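# Turn each knob-box row's odd knob to match its row

## Task

In every row of the knob box (A1–A4, B1–B4 and so on), at least three knobs already share one mark. Rotate each knob that points elsewhere so it matches its row. All other knobs must still point at their current marks when you finish. A knob counts as set only if it stays on its mark by itself after the robot lets go.

## Robot and tools

Robot: two Kinova Gen3 seven-joint arms, left_arm and right_arm. Each has a Robotiq 2F-85 parallel gripper. The names are labels only and do not refer to image sides. Base of left_arm: (+0.005, +0.416, 0) m, quat_wxyz (+0.998, 0, 0, -0.070). Base of right_arm: (+0.020, -0.381, 0) m, quat_wxyz (+0.996, 0, 0, +0.093).

Scene frame: origin on the tabletop midway between the arms. +z is up, +x points out across the table, and left_arm sits on the +y side. Result lines give each gripper's end_effector_position (metres) and end_effector_quat_wxyz in this frame. That point is between the pads when closed. The fingers extend along the gripper's +z axis and close along its y axis. Closed fingertips reach about 19 mm past the point, open ones about 6 mm. Closing pushes the tips about 13 mm farther out, so keep that gap above surfaces. Printed hand positions can be off, more so at long reach.

execute_actions, argument actions: a list holding at most one item.
- Empty list []: nothing is commanded, the current state is returned, and pictures are included.
- Motion: {"rows": [[...]], "steps": N}. N runs 4 to 15 (default 15), and each step is 1/30 s. Each row is used for one step, and the last row repeats if rows run out. Up to 15 rows.
- Wait: {"steps": N} with no rows, N up to 300. It returns after N steps counted from the previous result.
- Optional pictures: true adds camera images to any result.
A refused call sends the robot nothing.

Each row has 20 numbers and covers both arms even if only one moves. Numbers 1–10 are left_arm, 11–20 right_arm. Within each arm: 7 absolute joint target angles in radians, in the order and convention of the Joint positions line. Then gripper position, force_limit, speed, each from -1 to 1. Joint ranges in order: waist ±6.283, shoulder ±2.250, upper arm roll ±6.283, elbow ±2.580, forearm roll ±6.283, wrist pitch ±2.100, wrist roll ±6.283. A target more than 0.013 rad outside a range, and farther out than the last reported angle, is refused. True ends may sit 0.013 rad either way of these values. Targets beyond a true end are clipped to it, and the result may then say "joint sent to its limit", possibly about an earlier action. If that line is missing, the joint may still be at its end.

Motion limits: each step, a joint target is kept within 0.304 rad of its measured angle for the first four joints and 0.266 rad for the last three. If the targets would move the gripper more than 70 mm from where it is, all of that arm's targets are pulled back toward the measured angles. Joints accelerate and decelerate together and reach a target together. A reversed command makes them stop together. After a big move an arm may not have arrived yet when the result comes. Arms keep heading for the last row sent until both have nearly stopped, or until a step is HELD. After that, only a new action moves them further.

Gripper numbers: position +1 is fully open (85 mm). The pads touch near -0.8, and -1 closes until blocked. force_limit sets pad force: about 20 N at -1, 128 N at 0, 235 N at +1 on a 40 mm object. Tiny or thin items get less. speed: about 20, 85 and 150 mm/s at -1, 0, +1, and faster closing adds some grip force. To grip, send -1, keep sending it, and check for object_status 2. Codes: 0 moving; 1 blocked while opening; 2 blocked while closing; 3 reached target or pads touching. Any new position value resets the status to 0. force_limit and speed only take effect with a position change of at least 0.01. To lighten a grip, open first. position_measured is in counts: 3 open, about 78 = 60 mm, 130 = 40 mm, 180 = 20 mm, 230 pads touching. To leave a gripper alone, repeat its previous three numbers; a 0 there is itself a command.

Result notes: "joint command not followed" means a clearance check altered or blocked some joint targets, while the rest of the row still ran. HELD flags steps whose row was not fully sent. Joint positions and Joint velocities list one block per arm (rad, rad/s). The last 4 steps of each action run after the result is taken.

Faults: contact torque at a joint's load limit stops that arm for 10 s and drops the rest of the call. Limits are 50.2 N m for the first four joints and 31.6 N m for the last three, held weight included. Holding load heats motors. MOTOR HOT appears from 60 °C. At 75 °C the arm sags, reported as OVER-TEMPERATURE FAULT.

zoom_image: camera is one of cam_high, cam_low, cam_left_wrist, cam_right_wrist. region is [x0, y0, x1, y1] in pixels of that camera's 672x504 image, top-left origin, at most 504x504. It returns a finer view of the latest image. Calibrations (K, distortion, T_world_to_cam) are supplied and may be slightly off. Wrist camera poses follow the arm's joints.

read_manual: section "licences" returns licence text and moves nothing.

finished_scene: scene is the current scene's number. Answering without a tool call ends everything.

Avoid: knocking anything off the table, arm-to-arm collisions or pressing, hard pushes, slams, drops and slips. Also avoid turning knobs that are already correct. Let go and check that each turned knob stays on its mark.

Each tool is called after "Emit:" by a JSON object that holds its "method" and its "body", one argument or row to a line.

## Session

Emit:
{"method": "execute_actions", "body": {
  "actions": []
}}

Scene clock: 0.00 s of 8400.00 s.
left_arm: end_effector_position=(+0.4380, +0.5950, +0.1551) position_measured=3 object_status=3 end_effector_quat_wxyz=(-0.283, -0.158, +0.906, -0.272) | right_arm: end_effector_position=(+0.5497, -0.2814, +0.1001) position_measured=3 object_status=3 end_effector_quat_wxyz=(-0.094, +0.947, -0.259, -0.166)
Joint positions: left_arm=[-0.782  1.101  0.113  0.82   0.193  1.978  1.372] | right_arm=[ 0.409  1.005 -0.666  1.123  0.23   1.356  3.867]
Joint velocities: left_arm=[-0.    -0.002 -0.     0.     0.     0.    -0.001] | right_arm=[-0.     0.     0.    -0.002  0.    -0.     0.002]
camera_calibration (this result's frames):
cam_left_wrist: T_world_to_cam=[[-0.459037, 0.777113, -0.430558, -0.190419], [0.778534, 0.118398, -0.616333, -0.252744], [-0.427983, -0.618124, -0.659358, 0.806686], [0, 0, 0, 1]] pos_world=[0.454609, 0.676533, 0.294134]
cam_right_wrist: T_world_to_cam=[[-0.527021, -0.849279, -0.031213, 0.048413], [-0.785435, 0.472718, 0.399537, 0.574481], [-0.324563, 0.23508, -0.916186, 0.483882], [0, 0, 0, 1]] pos_world=[0.633782, -0.344203, 0.215311]

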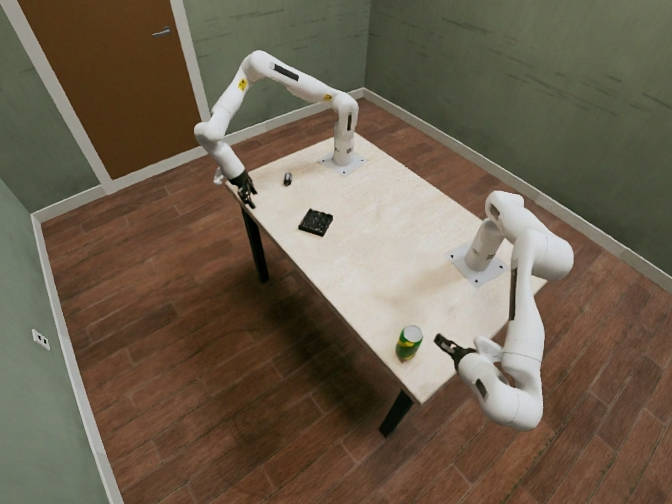

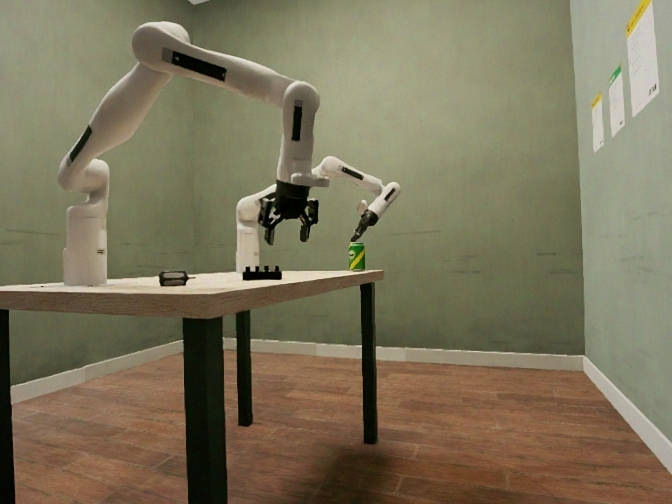

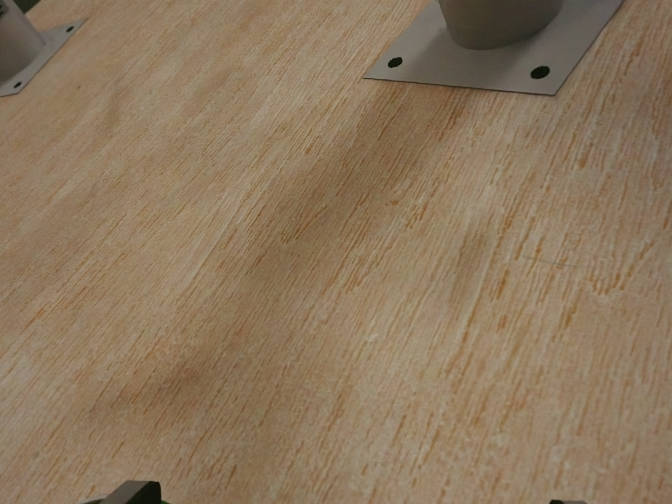

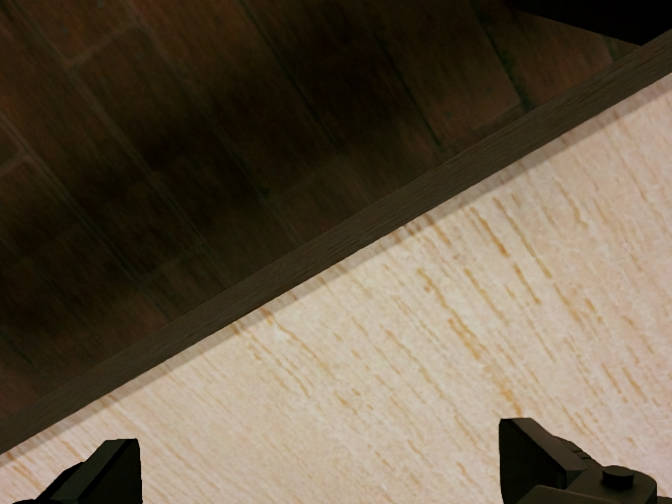

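Emit:
{"method": "execute_actions", "body": {
  "actions": [
    {"rows": [[-0.782, 1.101, 0.113, 0.82, 0.193, 1.978, 1.372, 1, -1, 0, -0.5926, 0.424, 0, 1.824, 0, 0.8936, 3.867, -0.33, -1, 0]], "steps": 15}
  ]
}}

Emit:
{"method": "execute_actions", "body": {
  "actions": [
    {"steps": 40}
  ],
  "pictures": true
}}

Scene clock: 0.87 s of 8400.00 s.
left_arm: end_effector_position=(+0.4380, +0.5947, +0.1550) position_measured=3 object_status=3 end_effector_quat_wxyz=(-0.283, -0.158, +0.906, -0.273) | right_arm: end_effector_position=(+0.5094, -0.2055, +0.1431) position_measured=66 object_status=0 end_effector_quat_wxyz=(-0.065, +0.971, -0.218, -0.077)
Joint positions: left_arm=[-0.782  1.101  0.113  0.82   0.193  1.978  1.372] | right_arm=[ 0.13   0.728 -0.4    1.391  0.074  1.122  3.867]
Joint velocities: left_arm=[-0.     0.     0.001  0.001  0.001  0.    -0.   ] | right_arm=[-1.268 -1.247  1.235  1.243 -0.44  -1.085 -0.003]
Steps of this call (steps 1 to 15: nothing new was sent; steps 16 to 26: the first 11 steps of this action). Readings (joint positions | what the end effector reports):
16: left_arm=[-0.782 1.101 0.113 0.820 0.193 1.978 1.372] | right_arm=[0.407 1.003 -0.665 1.124 0.229 1.356 3.867] | left_arm position_measured=3 object_status=3 | right_arm position_measured=3 object_status=0
17: left_arm=[-0.782 1.101 0.113 0.820 0.193 1.978 1.372] | right_arm=[0.401 0.997 -0.659 1.130 0.227 1.351 3.867] | left_arm position_measured=3 object_status=3 | right_arm position_measured=4 object_status=0
19: left_arm=[-0.782 1.101 0.113 0.820 0.193 1.978 1.372] | right_arm=[0.372 0.967 -0.631 1.157 0.207 1.328 3.867] | left_arm position_measured=3 object_status=3 | right_arm position_measured=15 object_status=0
23: left_arm=[-0.782 1.101 0.113 0.820 0.193 1.978 1.372] | right_arm=[0.250 0.845 -0.515 1.274 0.127 1.224 3.867] | left_arm position_measured=3 object_status=3 | right_arm position_measured=43 object_status=0
26: the state above

Scene clock: 2.20 s of 8400.00 s.
left_arm: end_effector_position=(+0.4380, +0.5947, +0.1550) position_measured=3 object_status=3 end_effector_quat_wxyz=(-0.283, -0.158, +0.906, -0.273) | right_arm: end_effector_position=(+0.3347, -0.1055, +0.1600) position_measured=171 object_status=3 end_effector_quat_wxyz=(+0.000, +0.999, -0.034, -0.000)
Joint positions: left_arm=[-0.782  1.101  0.113  0.82   0.193  1.978  1.372] | right_arm=[-0.593  0.424 -0.     1.824 -0.     0.894  3.867]
Joint velocities: left_arm=[ 0.    -0.001 -0.    -0.001 -0.001  0.    -0.   ] | right_arm=[-0.    -0.     0.    -0.002 -0.    -0.    -0.   ]
Kept back: nothing.
Steps of this call (steps 1 to 4: the last 4 steps of your previous action; steps 5 to 40: the robot went on to your last target). Readings (joint positions | what the end effector reports):
1: left_arm=[-0.782 1.101 0.113 0.820 0.193 1.978 1.372] | right_arm=[0.088 0.686 -0.358 1.433 0.061 1.086 3.867] | left_arm position_measured=3 object_status=3 | right_arm position_measured=74 object_status=0
2: left_arm=[-0.782 1.101 0.113 0.820 0.193 1.978 1.372] | right_arm=[0.044 0.644 -0.316 1.475 0.049 1.052 3.867] | left_arm position_measured=3 object_status=3 | right_arm position_measured=81 object_status=0
4: left_arm=[-0.782 1.101 0.113 0.820 0.193 1.978 1.372] | right_arm=[-0.042 0.571 -0.231 1.559 0.030 0.995 3.867] | left_arm position_measured=3 object_status=3 | right_arm position_measured=96 object_status=0
8: left_arm=[-0.782 1.101 0.113 0.820 0.193 1.978 1.372] | right_arm=[-0.197 0.489 -0.102 1.694 0.013 0.936 3.867] | left_arm position_measured=3 object_status=3 | right_arm position_measured=126 object_status=0
40: the state above
camera_calibration (this result's frames):
cam_left_wrist: T_world_to_cam=[[-0.45907, 0.776949, -0.430819, -0.190129], [0.77832, 0.117922, -0.616694, -0.252284], [-0.428337, -0.618421, -0.65885, 0.806727], [0, 0, 0, 1]] pos_world=[0.454626, 0.676367, 0.294018]
cam_right_wrist: T_world_to_cam=[[-0.0928882, -0.99417, 0.0547439, -0.0880489], [-0.994804, 0.0949679, 0.0366927, 0.386855], [-0.0416777, -0.0510511, -0.997826, 0.315891], [0, 0, 0, 1]] pos_world=[0.389832, -0.108148, 0.30583]

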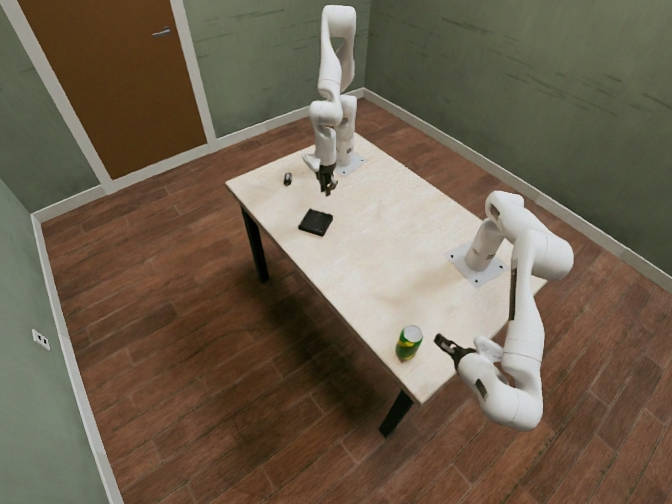

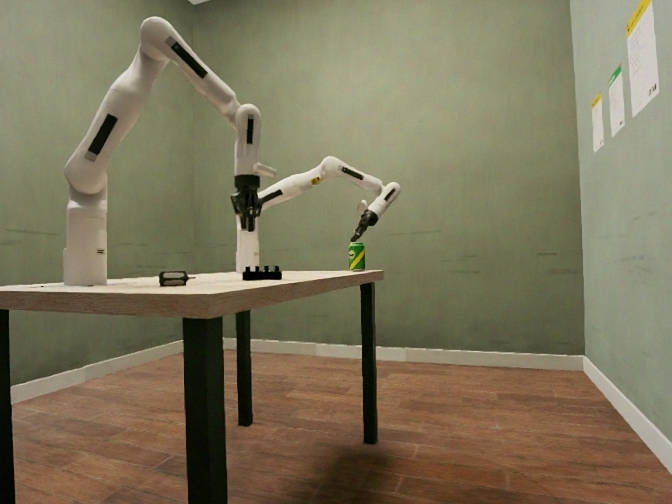

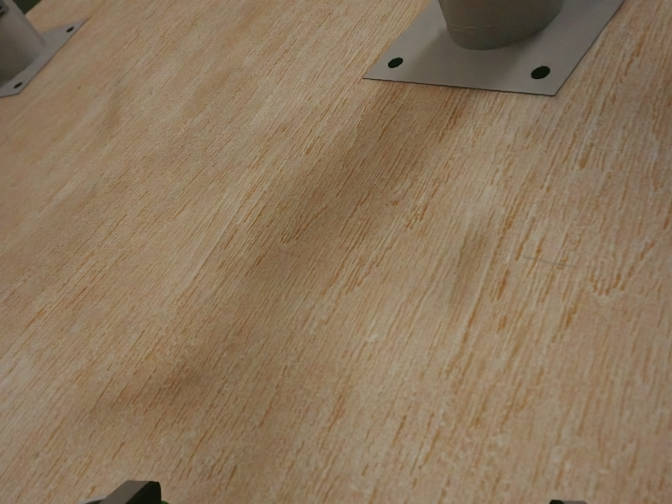

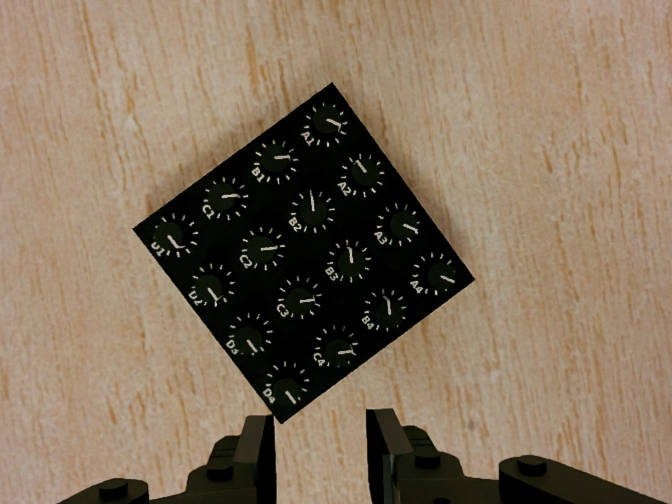

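Emit:
{"method": "zoom_image", "body": {
  "camera": "cam_right_wrist",
  "region": [125, 75, 485, 435]
}}

Emit:
{"method": "zoom_image", "body": {
  "camera": "cam_right_wrist",
  "region": [230, 80, 430, 280]
}}

Region (125, 75, 485, 435) of cam_right_wrist's 672x504 image, scaled by 1.400.

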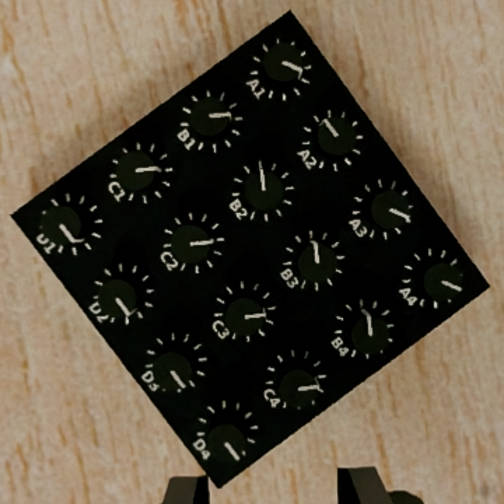

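Region (230, 80, 430, 280) of cam_right_wrist's 672x504 image, scaled by 2.520.

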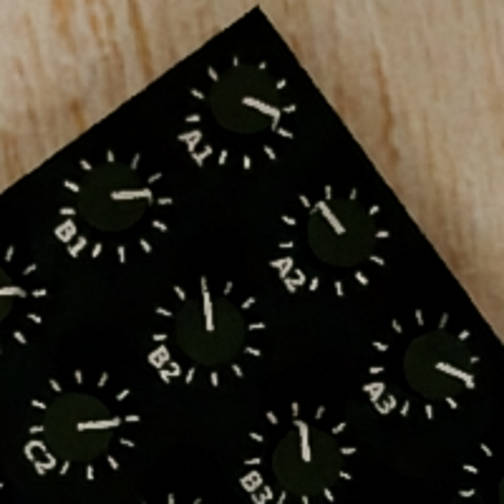

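Emit:
{"method": "execute_actions", "body": {
  "actions": [
    {"rows": [[-0.782, 1.101, 0.113, 0.82, 0.193, 1.978, 1.372, 1, -1, 0, -0.4289, 0.6664, 0, 1.7693, 0, 0.7059, 3.848, -0.33, -1, 0]], "steps": 15}
  ]
}}

Emit:
{"method": "execute_actions", "body": {
  "actions": [
    {"steps": 20}
  ],
  "pictures": true
}}

Scene clock: 3.67 s of 8400.00 s.
left_arm: end_effector_position=(+0.4380, +0.5947, +0.1550) position_measured=3 object_status=3 end_effector_quat_wxyz=(-0.283, -0.158, +0.906, -0.273) | right_arm: end_effector_position=(+0.4029, -0.1280, +0.0798) position_measured=171 object_status=3 end_effector_quat_wxyz=(-0.000, +0.994, -0.111, +0.000)
Joint positions: left_arm=[-0.782  1.101  0.113  0.82   0.193  1.978  1.372] | right_arm=[-0.453  0.631  0.001  1.777  0.     0.733  3.851]
Joint velocities: left_arm=[-0.001 -0.001 -0.001  0.     0.     0.     0.   ] | right_arm=[ 0.327  0.489  0.015 -0.111  0.004 -0.422 -0.043]
Steps of this call (steps 1 to 15: the robot went on to your last target; steps 16 to 33: nothing new was sent; steps 34 to 44: the first 11 steps of this action). Readings (joint positions | what the end effector reports):
34: left_arm=[-0.782 1.101 0.113 0.820 0.193 1.978 1.372] | right_arm=[-0.592 0.425 -0.000 1.824 -0.000 0.893 3.867] | left_arm position_measured=3 object_status=3 | right_arm position_measured=171 object_status=3
35: left_arm=[-0.782 1.101 0.113 0.820 0.193 1.978 1.372] | right_arm=[-0.587 0.432 -0.001 1.822 -0.001 0.889 3.867] | left_arm position_measured=3 object_status=3 | right_arm position_measured=171 object_status=3
37: left_arm=[-0.782 1.101 0.113 0.820 0.193 1.978 1.372] | right_arm=[-0.567 0.461 -0.002 1.816 -0.001 0.869 3.865] | left_arm position_measured=3 object_status=3 | right_arm position_measured=171 object_status=3
41: left_arm=[-0.782 1.101 0.113 0.820 0.193 1.978 1.372] | right_arm=[-0.497 0.565 -0.001 1.792 -0.000 0.788 3.856] | left_arm position_measured=3 object_status=3 | right_arm position_measured=171 object_status=3
44: the state above

Scene clock: 4.33 s of 8400.00 s.
left_arm: end_effector_position=(+0.4380, +0.5947, +0.1550) position_measured=3 object_status=3 end_effector_quat_wxyz=(-0.283, -0.158, +0.906, -0.273) | right_arm: end_effector_position=(+0.4130, -0.1341, +0.0650) position_measured=171 object_status=3 end_effector_quat_wxyz=(-0.000, +0.992, -0.125, +0.000)
Joint positions: left_arm=[-0.782  1.101  0.113  0.82   0.193  1.978  1.372] | right_arm=[-0.429  0.666  0.     1.769  0.     0.706  3.848]
Joint velocities: left_arm=[ 0.001  0.001 -0.    -0.001  0.     0.001 -0.001] | right_arm=[0.    0.001 0.    0.001 0.    0.    0.001]
Kept back: nothing.
Steps of this call (steps 1 to 4: the last 4 steps of your previous action; steps 5 to 20: the robot went on to your last target). Readings (joint positions | what the end effector reports):
1: left_arm=[-0.782 1.101 0.113 0.820 0.193 1.978 1.372] | right_arm=[-0.444 0.645 0.001 1.774 0.000 0.721 3.849] | left_arm position_measured=3 object_status=3 | right_arm position_measured=171 object_status=3
2: left_arm=[-0.782 1.101 0.113 0.820 0.193 1.978 1.372] | right_arm=[-0.438 0.654 0.002 1.772 0.001 0.712 3.849] | left_arm position_measured=3 object_status=3 | right_arm position_measured=171 object_status=3
4: left_arm=[-0.782 1.101 0.113 0.820 0.193 1.978 1.372] | right_arm=[-0.433 0.660 0.002 1.770 0.000 0.707 3.848] | left_arm position_measured=3 object_status=3 | right_arm position_measured=171 object_status=3
8: left_arm=[-0.782 1.101 0.113 0.820 0.193 1.978 1.372] | right_arm=[-0.430 0.664 0.000 1.769 -0.000 0.706 3.848] | left_arm position_measured=3 object_status=3 | right_arm position_measured=171 object_status=3
20: the state above
camera_calibration (this result's frames):
cam_left_wrist: T_world_to_cam=[[-0.459069, 0.776949, -0.430819, -0.190129], [0.77832, 0.117922, -0.616694, -0.252284], [-0.428337, -0.618421, -0.65885, 0.806727], [0, 0, 0, 1]] pos_world=[0.454626, 0.676367, 0.294018]
cam_right_wrist: T_world_to_cam=[[-0.271885, -0.960773, 0.0547125, -0.0255401], [-0.961019, 0.274042, 0.0366597, 0.48095], [-0.0502151, -0.0426125, -0.997829, 0.227564], [0, 0, 0, 1]] pos_world=[0.466686, -0.146642, 0.210836]

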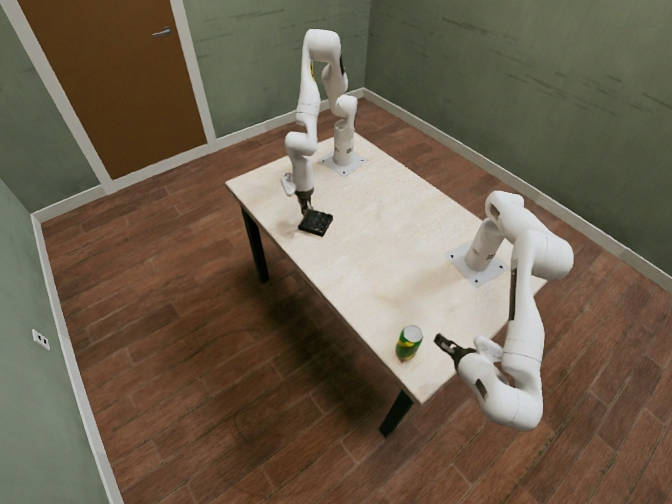

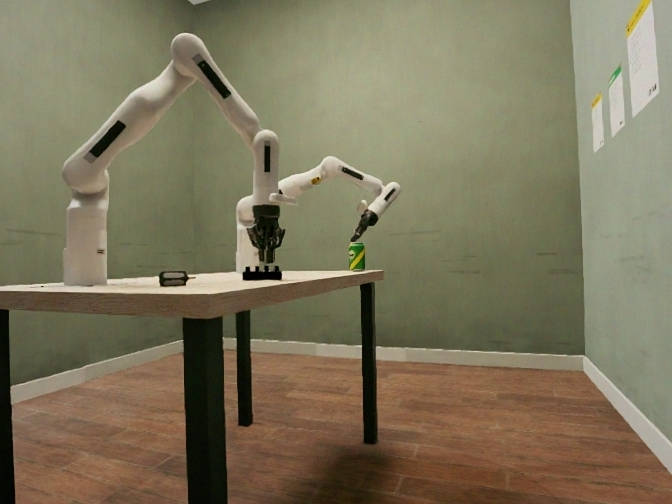

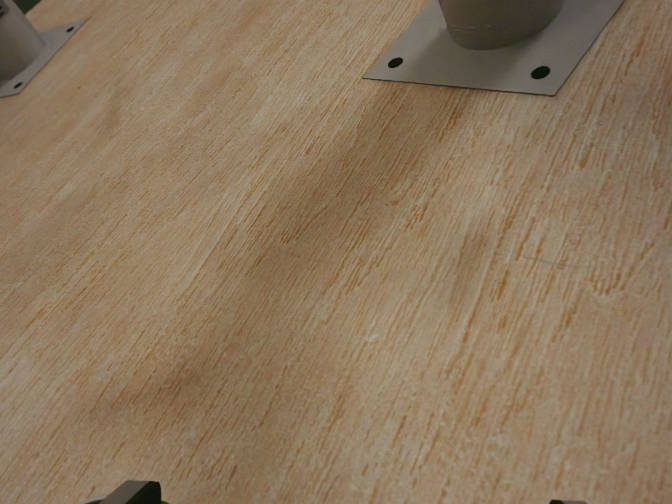

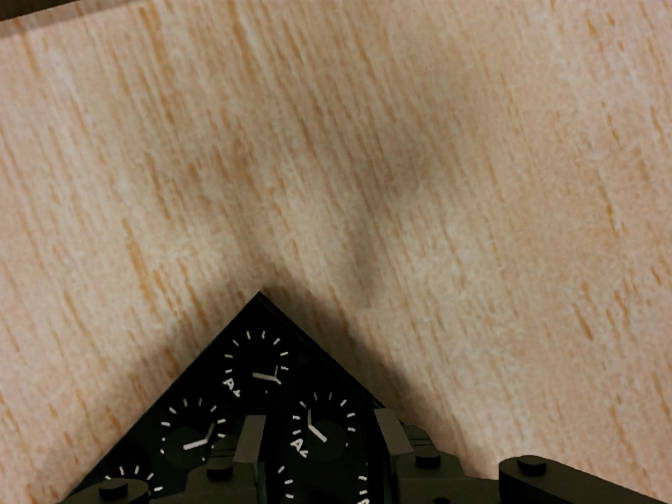

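Emit:
{"method": "zoom_image", "body": {
  "camera": "cam_right_wrist",
  "region": [150, 284, 430, 504]
}}

Emit:
{"method": "zoom_image", "body": {
  "camera": "cam_low",
  "region": [230, 225, 300, 285]
}}

Region (150, 284, 430, 504) of cam_right_wrist's 672x504 image, scaled by 1.800; it fills the top 396 rows of this view, and the rest is white.

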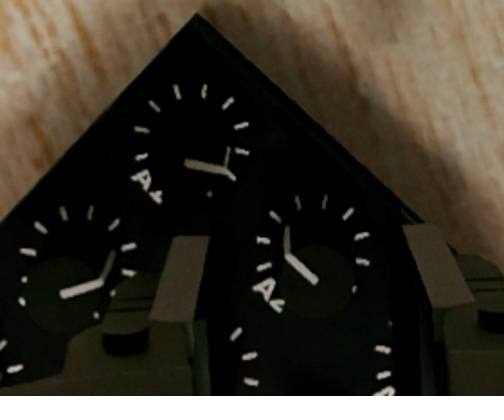

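Region (230, 225, 300, 285) of cam_low's 672x504 image, scaled by 7.200, with more detail than that image has; it fills the top 432 rows of this view, and the rest is white.

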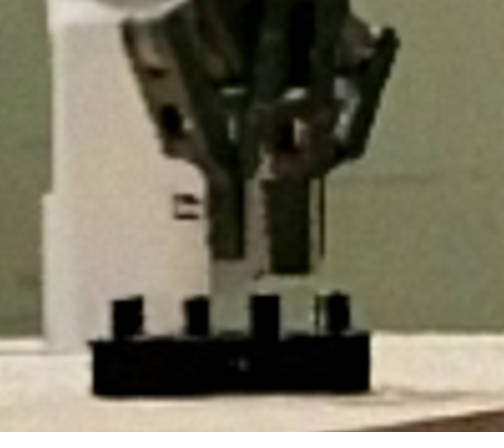

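Emit:
{"method": "execute_actions", "body": {
  "actions": [
    {"rows": [[-0.782, 1.101, 0.113, 0.82, 0.193, 1.978, 1.372, 1, -1, 0, -0.4263, 0.6673, 0, 1.7723, 0, 0.7020, 3.850, -0.33, -1, 0],[-0.782, 1.101, 0.113, 0.82, 0.193, 1.978, 1.372, 1, -1, 0, -0.4263, 0.6701, 0, 1.7733, 0, 0.6982, 3.850, -0.33, -1, 0],[-0.782, 1.101, 0.113, 0.82, 0.193, 1.978, 1.372, 1, -1, 0, -0.4263, 0.6729, 0, 1.7743, 0, 0.6944, 3.850, -0.33, -1, 0],[-0.782, 1.101, 0.113, 0.82, 0.193, 1.978, 1.372, 1, -1, 0, -0.4263, 0.6757, 0, 1.7753, 0, 0.6906, 3.850, -0.33, -1, 0],[-0.782, 1.101, 0.113, 0.82, 0.193, 1.978, 1.372, 1, -1, 0, -0.4263, 0.6785, 0, 1.7763, 0, 0.6868, 3.850, -0.33, -1, 0],[-0.782, 1.101, 0.113, 0.82, 0.193, 1.978, 1.372, 1, -1, 0, -0.4263, 0.6813, 0, 1.7773, 0, 0.6830, 3.850, -0.33, -1, 0],[-0.782, 1.101, 0.113, 0.82, 0.193, 1.978, 1.372, 1, -1, 0, -0.4263, 0.6841, 0, 1.7783, 0, 0.6792, 3.850, -0.33, -1, 0],[-0.782, 1.101, 0.113, 0.82, 0.193, 1.978, 1.372, 1, -1, 0, -0.4263, 0.6860, 0, 1.7790, 0, 0.6766, 3.850, -0.33, -1, 0]], "steps": 15}
  ]
}}

Emit:
{"method": "execute_actions", "body": {
  "actions": [
    {"steps": 10}
  ],
  "pictures": true
}}

Scene clock: 6.10 s of 8400.00 s.
left_arm: end_effector_position=(+0.4380, +0.5947, +0.1550) position_measured=3 object_status=3 end_effector_quat_wxyz=(-0.283, -0.158, +0.906, -0.273) | right_arm: end_effector_position=(+0.4131, -0.1354, +0.0545) position_measured=171 object_status=3 end_effector_quat_wxyz=(-0.000, +0.992, -0.125, +0.000)
Joint positions: left_arm=[-0.782  1.101  0.113  0.82   0.193  1.978  1.372] | right_arm=[-0.426  0.685 -0.     1.779 -0.     0.678  3.85 ]
Joint velocities: left_arm=[-0.    -0.     0.    -0.001 -0.001  0.     0.   ] | right_arm=[-0.     0.011 -0.     0.004  0.    -0.018 -0.001]
Steps of this call (steps 1 to 15: the robot went on to your last target; steps 16 to 42: nothing new was sent; steps 43 to 53: the first 11 steps of this action). Readings (joint positions | what the end effector reports):
43: left_arm=[-0.782 1.101 0.113 0.820 0.193 1.978 1.372] | right_arm=[-0.428 0.667 -0.000 1.770 -0.000 0.705 3.848] | left_arm position_measured=3 object_status=3 | right_arm position_measured=171 object_status=3
44: left_arm=[-0.782 1.101 0.113 0.820 0.193 1.978 1.372] | right_arm=[-0.427 0.667 -0.000 1.771 -0.000 0.703 3.849] | left_arm position_measured=3 object_status=3 | right_arm position_measured=171 object_status=3
46: left_arm=[-0.782 1.101 0.113 0.820 0.193 1.978 1.372] | right_arm=[-0.427 0.671 0.000 1.773 0.000 0.698 3.850] | left_arm position_measured=3 object_status=3 | right_arm position_measured=171 object_status=3
50: left_arm=[-0.782 1.101 0.113 0.820 0.193 1.978 1.372] | right_arm=[-0.426 0.681 0.000 1.777 0.000 0.683 3.850] | left_arm position_measured=3 object_status=3 | right_arm position_measured=171 object_status=3
53: the state above

Scene clock: 6.43 s of 8400.00 s.
left_arm: end_effector_position=(+0.4380, +0.5947, +0.1550) position_measured=3 object_status=3 end_effector_quat_wxyz=(-0.283, -0.158, +0.906, -0.273) | right_arm: end_effector_position=(+0.4131, -0.1355, +0.0540) position_measured=171 object_status=3 end_effector_quat_wxyz=(-0.000, +0.992, -0.125, +0.000)
Joint positions: left_arm=[-0.782  1.101  0.113  0.82   0.193  1.978  1.372] | right_arm=[-0.426  0.686  0.     1.779  0.     0.677  3.85 ]
Joint velocities: left_arm=[-0.     0.001  0.    -0.    -0.     0.     0.   ] | right_arm=[-0.001  0.     0.     0.001  0.     0.002 -0.001]
Kept back: nothing.
Steps of this call (steps 1 to 4: the last 4 steps of your previous action; steps 5 to 10: the robot went on to your last target). Readings (joint positions | what the end effector reports):
1: left_arm=[-0.782 1.101 0.113 0.820 0.193 1.978 1.372] | right_arm=[-0.426 0.685 -0.000 1.779 -0.000 0.677 3.850] | left_arm position_measured=3 object_status=3 | right_arm position_measured=171 object_status=3
2: left_arm=[-0.782 1.101 0.113 0.820 0.193 1.978 1.372] | right_arm=[-0.426 0.685 -0.000 1.779 -0.000 0.677 3.850] | left_arm position_measured=3 object_status=3 | right_arm position_measured=171 object_status=3
4: left_arm=[-0.782 1.101 0.113 0.820 0.193 1.978 1.372] | right_arm=[-0.426 0.686 0.000 1.779 0.000 0.677 3.850] | left_arm position_measured=3 object_status=3 | right_arm position_measured=171 object_status=3
8: left_arm=[-0.782 1.101 0.113 0.820 0.193 1.978 1.372] | right_arm=[-0.426 0.686 0.000 1.779 0.000 0.677 3.850] | left_arm position_measured=3 object_status=3 | right_arm position_measured=171 object_status=3
10: the state above
camera_calibration (this result's frames):
cam_left_wrist: T_world_to_cam=[[-0.45907, 0.776949, -0.430819, -0.190129], [0.77832, 0.117922, -0.616694, -0.252284], [-0.428337, -0.618421, -0.65885, 0.806727], [0, 0, 0, 1]] pos_world=[0.454626, 0.676367, 0.294018]
cam_right_wrist: T_world_to_cam=[[-0.272492, -0.960601, 0.054709, -0.025994], [-0.960845, 0.274649, 0.0366603, 0.481856], [-0.0502417, -0.0425772, -0.997829, 0.216517], [0, 0, 0, 1]] pos_world=[0.466784, -0.148093, 0.199804]

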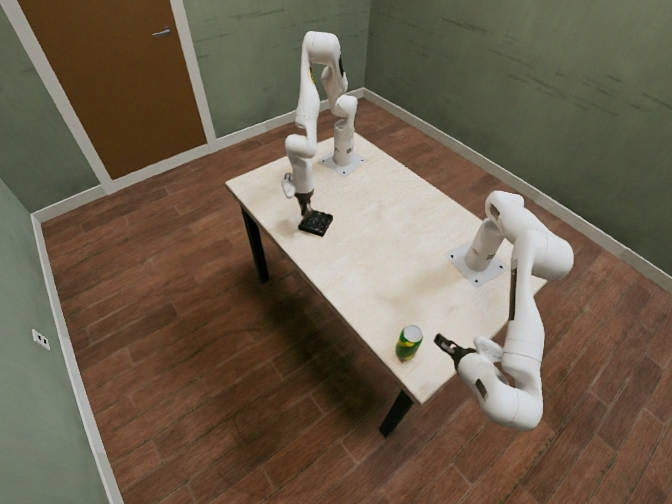

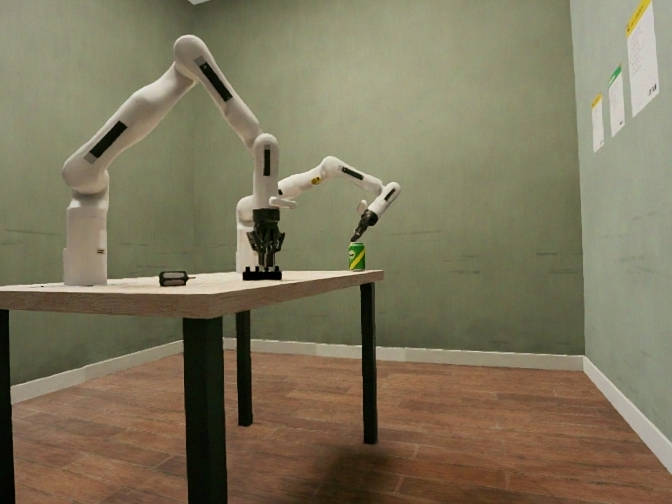

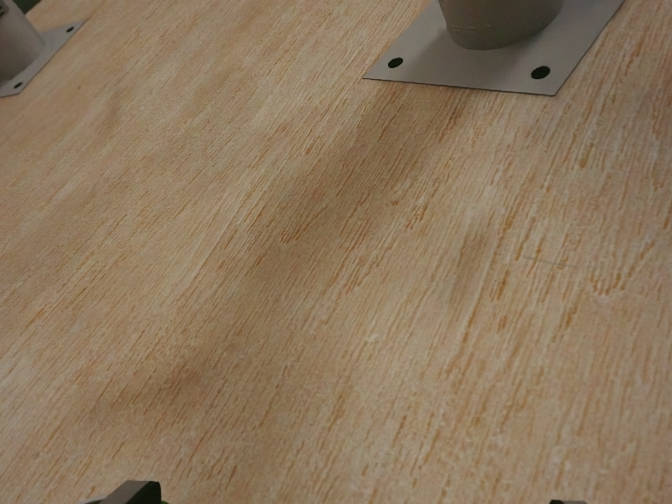

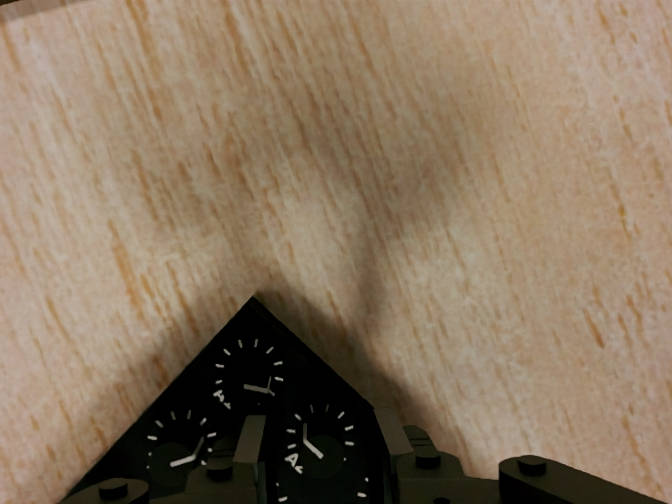

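Emit:
{"method": "zoom_image", "body": {
  "camera": "cam_right_wrist",
  "region": [150, 334, 430, 504]
}}

Emit:
{"method": "zoom_image", "body": {
  "camera": "cam_low",
  "region": [238, 240, 288, 285]
}}

Region (150, 334, 430, 504) of cam_right_wrist's 672x504 image, scaled by 1.800; it fills the top 306 rows of this view, and the rest is white.

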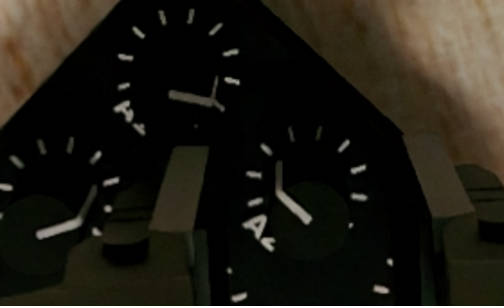

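Region (238, 240, 288, 285) of cam_low's 672x504 image, scaled by 10.080, with more detail than that image has; it fills the top 454 rows of this view, and the rest is white.

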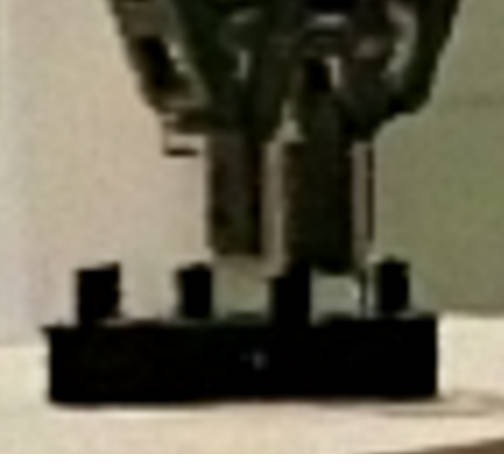

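Emit:
{"method": "execute_actions", "body": {
  "actions": [
    {"rows": [[-0.782, 1.101, 0.113, 0.82, 0.193, 1.978, 1.372, 1, -1, 0, -0.4266, 0.6886, 0, 1.7804, 0, 0.6726, 3.850, -0.33, -1, 0],[-0.782, 1.101, 0.113, 0.82, 0.193, 1.978, 1.372, 1, -1, 0, -0.4268, 0.6913, 0, 1.7817, 0, 0.6686, 3.850, -1, -1, -0.8]], "steps": 15}
  ]
}}

Emit:
{"method": "execute_actions", "body": {
  "actions": [
    {"steps": 12}
  ],
  "pictures": true
}}

Scene clock: 7.20 s of 8400.00 s.
left_arm: end_effector_position=(+0.4380, +0.5947, +0.1550) position_measured=3 object_status=3 end_effector_quat_wxyz=(-0.283, -0.158, +0.906, -0.273) | right_arm: end_effector_position=(+0.4128, -0.1354, +0.0510) position_measured=193 object_status=0 end_effector_quat_wxyz=(-0.000, +0.992, -0.125, +0.000)
Joint positions: left_arm=[-0.782  1.101  0.113  0.82   0.193  1.978  1.372] | right_arm=[-0.427  0.691  0.     1.782  0.     0.669  3.85 ]
Joint velocities: left_arm=[-0.001 -0.003 -0.     0.001  0.     0.     0.001] | right_arm=[-0.     0.001  0.    -0.     0.     0.002 -0.002]
Steps of this call (steps 1 to 12: the robot went on to your last target; steps 13 to 23: the first 11 steps of this action). Readings (joint positions | what the end effector reports):
13: left_arm=[-0.782 1.101 0.113 0.820 0.193 1.978 1.372] | right_arm=[-0.426 0.687 0.000 1.779 0.000 0.676 3.850] | left_arm position_measured=3 object_status=3 | right_arm position_measured=171 object_status=3
14: left_arm=[-0.782 1.101 0.113 0.820 0.193 1.978 1.372] | right_arm=[-0.427 0.688 0.000 1.780 0.000 0.674 3.850] | left_arm position_measured=3 object_status=3 | right_arm position_measured=171 object_status=0
16: left_arm=[-0.782 1.101 0.113 0.820 0.193 1.978 1.372] | right_arm=[-0.427 0.690 -0.000 1.781 -0.000 0.670 3.850] | left_arm position_measured=3 object_status=3 | right_arm position_measured=173 object_status=0
20: left_arm=[-0.782 1.101 0.113 0.820 0.193 1.978 1.372] | right_arm=[-0.427 0.691 -0.000 1.782 -0.000 0.669 3.850] | left_arm position_measured=3 object_status=3 | right_arm position_measured=184 object_status=0
23: the state above

Scene clock: 7.60 s of 8400.00 s.
left_arm: end_effector_position=(+0.4380, +0.5947, +0.1550) position_measured=3 object_status=3 end_effector_quat_wxyz=(-0.283, -0.158, +0.906, -0.273) | right_arm: end_effector_position=(+0.4128, -0.1354, +0.0510) position_measured=204 object_status=2 end_effector_quat_wxyz=(+0.000, +0.992, -0.125, +0.000)
Joint positions: left_arm=[-0.782  1.101  0.113  0.82   0.193  1.978  1.372] | right_arm=[-0.427  0.691  0.     1.782  0.     0.669  3.85 ]
Joint velocities: left_arm=[-0.     0.     0.    -0.001  0.    -0.     0.002] | right_arm=[-0.     0.    -0.    -0.    -0.    -0.001 -0.001]
Kept back: nothing.
Steps of this call (steps 1 to 4: the last 4 steps of your previous action; steps 5 to 12: the robot went on to your last target). Readings (joint positions | what the end effector reports):
1: left_arm=[-0.782 1.101 0.113 0.820 0.193 1.978 1.372] | right_arm=[-0.427 0.691 -0.000 1.782 0.000 0.669 3.850] | left_arm position_measured=3 object_status=3 | right_arm position_measured=196 object_status=0
2: left_arm=[-0.782 1.101 0.113 0.820 0.193 1.978 1.372] | right_arm=[-0.427 0.691 0.000 1.782 0.000 0.669 3.850] | left_arm position_measured=3 object_status=3 | right_arm position_measured=199 object_status=0
4: left_arm=[-0.782 1.101 0.113 0.820 0.193 1.978 1.372] | right_arm=[-0.427 0.691 0.000 1.782 0.000 0.669 3.850] | left_arm position_measured=3 object_status=3 | right_arm position_measured=204 object_status=0
8: left_arm=[-0.782 1.101 0.113 0.820 0.193 1.978 1.372] | right_arm=[-0.427 0.691 0.000 1.782 0.000 0.669 3.850] | left_arm position_measured=3 object_status=3 | right_arm position_measured=204 object_status=0
12: the state above
camera_calibration (this result's frames):
cam_left_wrist: T_world_to_cam=[[-0.45907, 0.776949, -0.430819, -0.190129], [0.77832, 0.117922, -0.616694, -0.252284], [-0.428337, -0.618421, -0.65885, 0.806727], [0, 0, 0, 1]] pos_world=[0.454626, 0.676367, 0.294018]
cam_right_wrist: T_world_to_cam=[[-0.272038, -0.960728, 0.05474, -0.0261008], [-0.960975, 0.274196, 0.0366588, 0.481637], [-0.0502287, -0.0426312, -0.997827, 0.213535], [0, 0, 0, 1]] pos_world=[0.466467, -0.148036, 0.196843]

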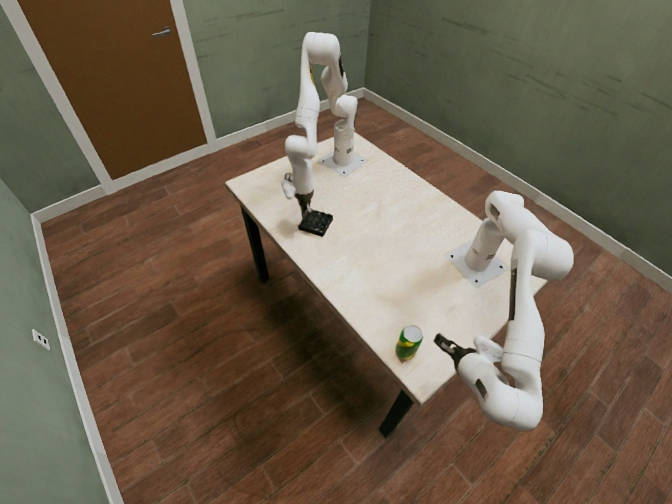

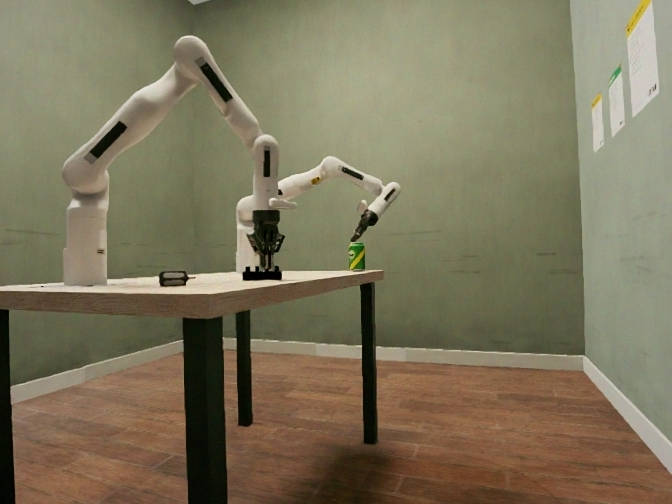

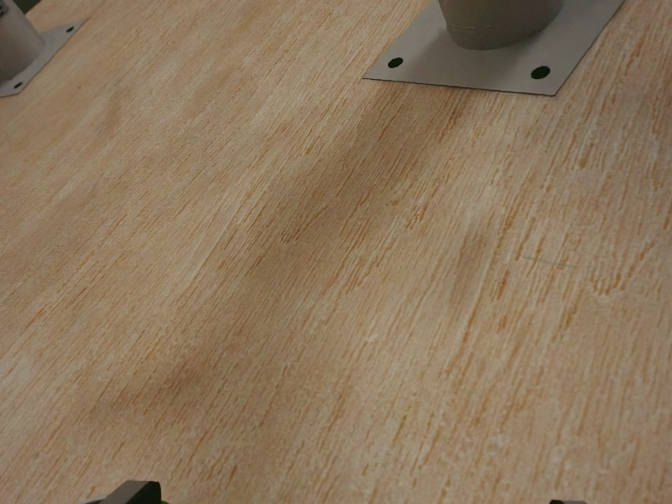

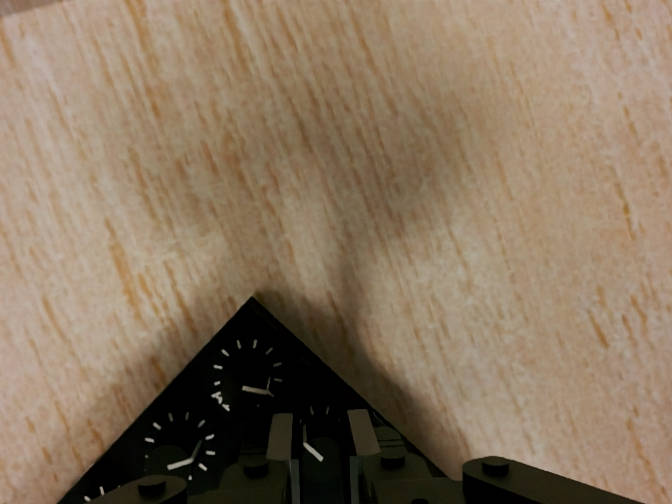

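Gripped. Rotate 150° clockwise: q7 3.850 → 1.232.

Emit:
{"method": "execute_actions", "body": {
  "actions": [
    {"rows": [[-0.782, 1.101, 0.113, 0.82, 0.193, 1.978, 1.372, 1, -1, 0, -0.4268, 0.6913, 0, 1.7817, 0, 0.6686, 1.232, -1, -1, -0.8]], "steps": 15}
  ]
}}

Emit:
{"method": "execute_actions", "body": {
  "actions": [
    {"steps": 30}
  ]
}}

Emit:
{"method": "execute_actions", "body": {
  "actions": [
    {"steps": 33}
  ],
  "pictures": true
}}

Scene clock: 8.13 s of 8400.00 s.
left_arm: end_effector_position=(+0.4380, +0.5947, +0.1550) position_measured=3 object_status=3 end_effector_quat_wxyz=(-0.283, -0.158, +0.906, -0.273) | right_arm: end_effector_position=(+0.4127, -0.1355, +0.0510) position_measured=204 object_status=2 end_effector_quat_wxyz=(+0.000, +0.956, -0.292, -0.000)
Joint positions: left_arm=[-0.782  1.101  0.113  0.82   0.193  1.978  1.372] | right_arm=[-0.427  0.691  0.     1.782  0.     0.669  3.507]
Joint velocities: left_arm=[ 0.     0.003  0.001 -0.001 -0.001 -0.001  0.001] | right_arm=[ 0.001 -0.     0.     0.    -0.     0.    -1.217]
Steps of this call (steps 1 to 5: the robot went on to your last target; steps 6 to 16: the first 11 steps of this action). Readings (joint positions | what the end effector reports):
6: left_arm=[-0.782 1.101 0.113 0.820 0.193 1.978 1.372] | right_arm=[-0.427 0.691 0.000 1.782 0.000 0.669 3.848] | left_arm position_measured=3 object_status=3 | right_arm position_measured=204 object_status=2
7: left_arm=[-0.782 1.101 0.113 0.820 0.193 1.978 1.372] | right_arm=[-0.427 0.691 0.000 1.782 0.000 0.669 3.839] | left_arm position_measured=3 object_status=3 | right_arm position_measured=204 object_status=2
9: left_arm=[-0.782 1.101 0.113 0.820 0.193 1.978 1.372] | right_arm=[-0.427 0.691 0.000 1.782 0.000 0.669 3.788] | left_arm position_measured=3 object_status=3 | right_arm position_measured=204 object_status=2
13: left_arm=[-0.782 1.101 0.113 0.820 0.193 1.978 1.372] | right_arm=[-0.427 0.691 0.000 1.782 0.000 0.669 3.629] | left_arm position_measured=3 object_status=3 | right_arm position_measured=204 object_status=2
16: the state above

Scene clock: 9.13 s of 8400.00 s.
left_arm: end_effector_position=(+0.4380, +0.5947, +0.1550) position_measured=3 object_status=3 end_effector_quat_wxyz=(-0.283, -0.158, +0.906, -0.273) | right_arm: end_effector_position=(+0.4125, -0.1356, +0.0510) position_measured=204 object_status=2 end_effector_quat_wxyz=(-0.000, -0.617, +0.787, +0.000)
Joint positions: left_arm=[-0.782  1.101  0.113  0.82   0.193  1.978  1.372] | right_arm=[-0.427  0.691 -0.     1.782  0.     0.669  2.287]
Joint velocities: left_arm=[ 0.     0.001  0.     0.     0.     0.    -0.001] | right_arm=[ 0.001 -0.    -0.     0.001 -0.    -0.    -1.217]
Kept back: nothing.
Steps of this call (steps 1 to 4: the last 4 steps of your previous action; steps 5 to 30: the robot went on to your last target). Readings (joint positions | what the end effector reports):
1: left_arm=[-0.782 1.101 0.113 0.820 0.193 1.978 1.372] | right_arm=[-0.427 0.691 0.000 1.782 0.000 0.669 3.466] | left_arm position_measured=3 object_status=3 | right_arm position_measured=204 object_status=2
2: left_arm=[-0.782 1.101 0.113 0.820 0.193 1.978 1.372] | right_arm=[-0.427 0.691 0.000 1.782 0.000 0.669 3.425] | left_arm position_measured=3 object_status=3 | right_arm position_measured=204 object_status=2
4: left_arm=[-0.782 1.101 0.113 0.820 0.193 1.978 1.372] | right_arm=[-0.427 0.691 0.000 1.782 0.000 0.669 3.344] | left_arm position_measured=3 object_status=3 | right_arm position_measured=204 object_status=2
8: left_arm=[-0.782 1.101 0.113 0.820 0.193 1.978 1.372] | right_arm=[-0.427 0.691 0.000 1.782 0.000 0.669 3.182] | left_arm position_measured=3 object_status=3 | right_arm position_measured=204 object_status=2
30: the state above

Scene clock: 10.23 s of 8400.00 s.
left_arm: end_effector_position=(+0.4380, +0.5947, +0.1550) position_measured=3 object_status=3 end_effector_quat_wxyz=(-0.283, -0.158, +0.906, -0.273) | right_arm: end_effector_position=(+0.4123, -0.1354, +0.0510) position_measured=204 object_status=2 end_effector_quat_wxyz=(-0.000, -0.137, +0.991, -0.000)
Joint positions: left_arm=[-0.782  1.101  0.113  0.82   0.193  1.978  1.372] | right_arm=[-0.427  0.691 -0.     1.782 -0.     0.669  1.232]
Joint velocities: left_arm=[-0.     0.     0.    -0.001  0.001 -0.    -0.   ] | right_arm=[ 0.    -0.    -0.    -0.001  0.     0.001 -0.002]
Kept back: nothing.
Steps of this call (steps 1 to 33: the robot went on to your last target). Readings (joint positions | what the end effector reports):
1: left_arm=[-0.782 1.101 0.113 0.820 0.193 1.978 1.372] | right_arm=[-0.427 0.691 -0.000 1.782 -0.000 0.669 2.247] | left_arm position_measured=3 object_status=3 | right_arm position_measured=204 object_status=2
2: left_arm=[-0.782 1.101 0.113 0.820 0.193 1.978 1.372] | right_arm=[-0.427 0.691 -0.000 1.782 -0.000 0.669 2.206] | left_arm position_measured=3 object_status=3 | right_arm position_measured=204 object_status=2
4: left_arm=[-0.782 1.101 0.113 0.820 0.193 1.978 1.372] | right_arm=[-0.427 0.691 -0.000 1.782 -0.000 0.669 2.125] | left_arm position_measured=3 object_status=3 | right_arm position_measured=204 object_status=2
8: left_arm=[-0.782 1.101 0.113 0.820 0.193 1.978 1.372] | right_arm=[-0.427 0.691 -0.000 1.782 -0.000 0.669 1.962] | left_arm position_measured=3 object_status=3 | right_arm position_measured=204 object_status=2
33: the state above
camera_calibration (this result's frames):
cam_left_wrist: T_world_to_cam=[[-0.45907, 0.776949, -0.430819, -0.190129], [0.77832, 0.117922, -0.616694, -0.252284], [-0.428337, -0.618421, -0.65885, 0.806727], [0, 0, 0, 1]] pos_world=[0.454626, 0.676367, 0.294018]
cam_right_wrist: T_world_to_cam=[[-0.24503, 0.967972, 0.0546867, 0.223882], [0.969278, 0.243334, 0.0358889, -0.318823], [0.0214323, 0.0618005, -0.997858, 0.198078], [0, 0, 0, 1]] pos_world=[0.359641, -0.151372, 0.196853]

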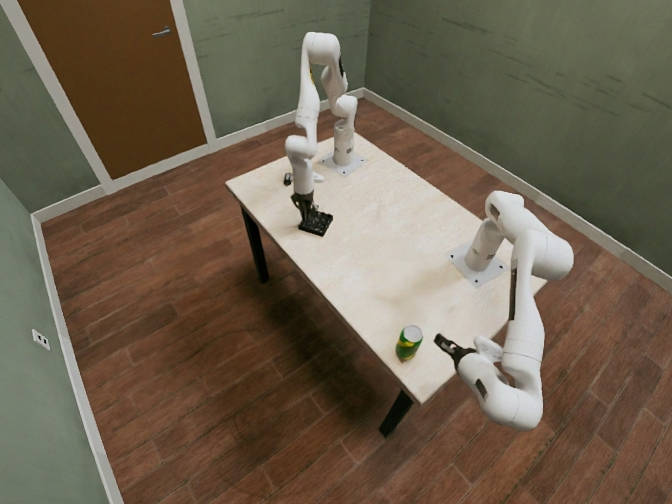

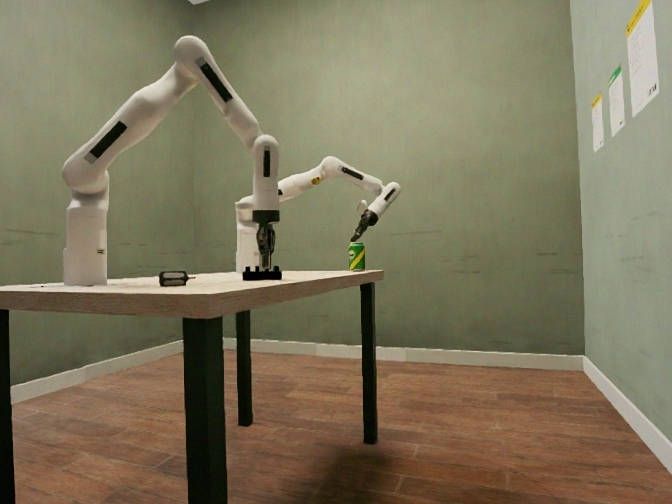

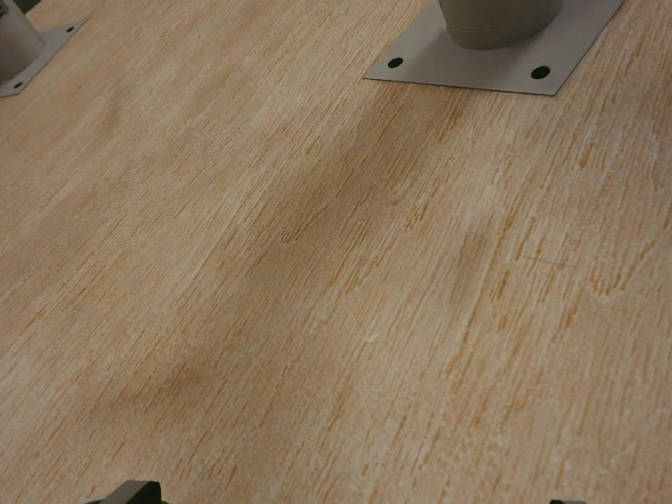

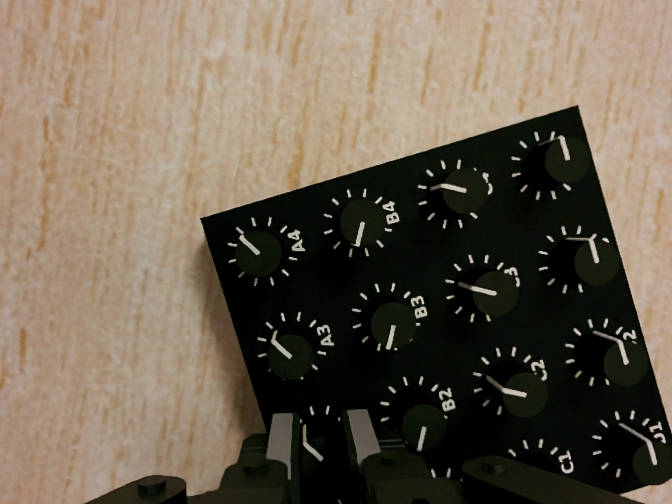

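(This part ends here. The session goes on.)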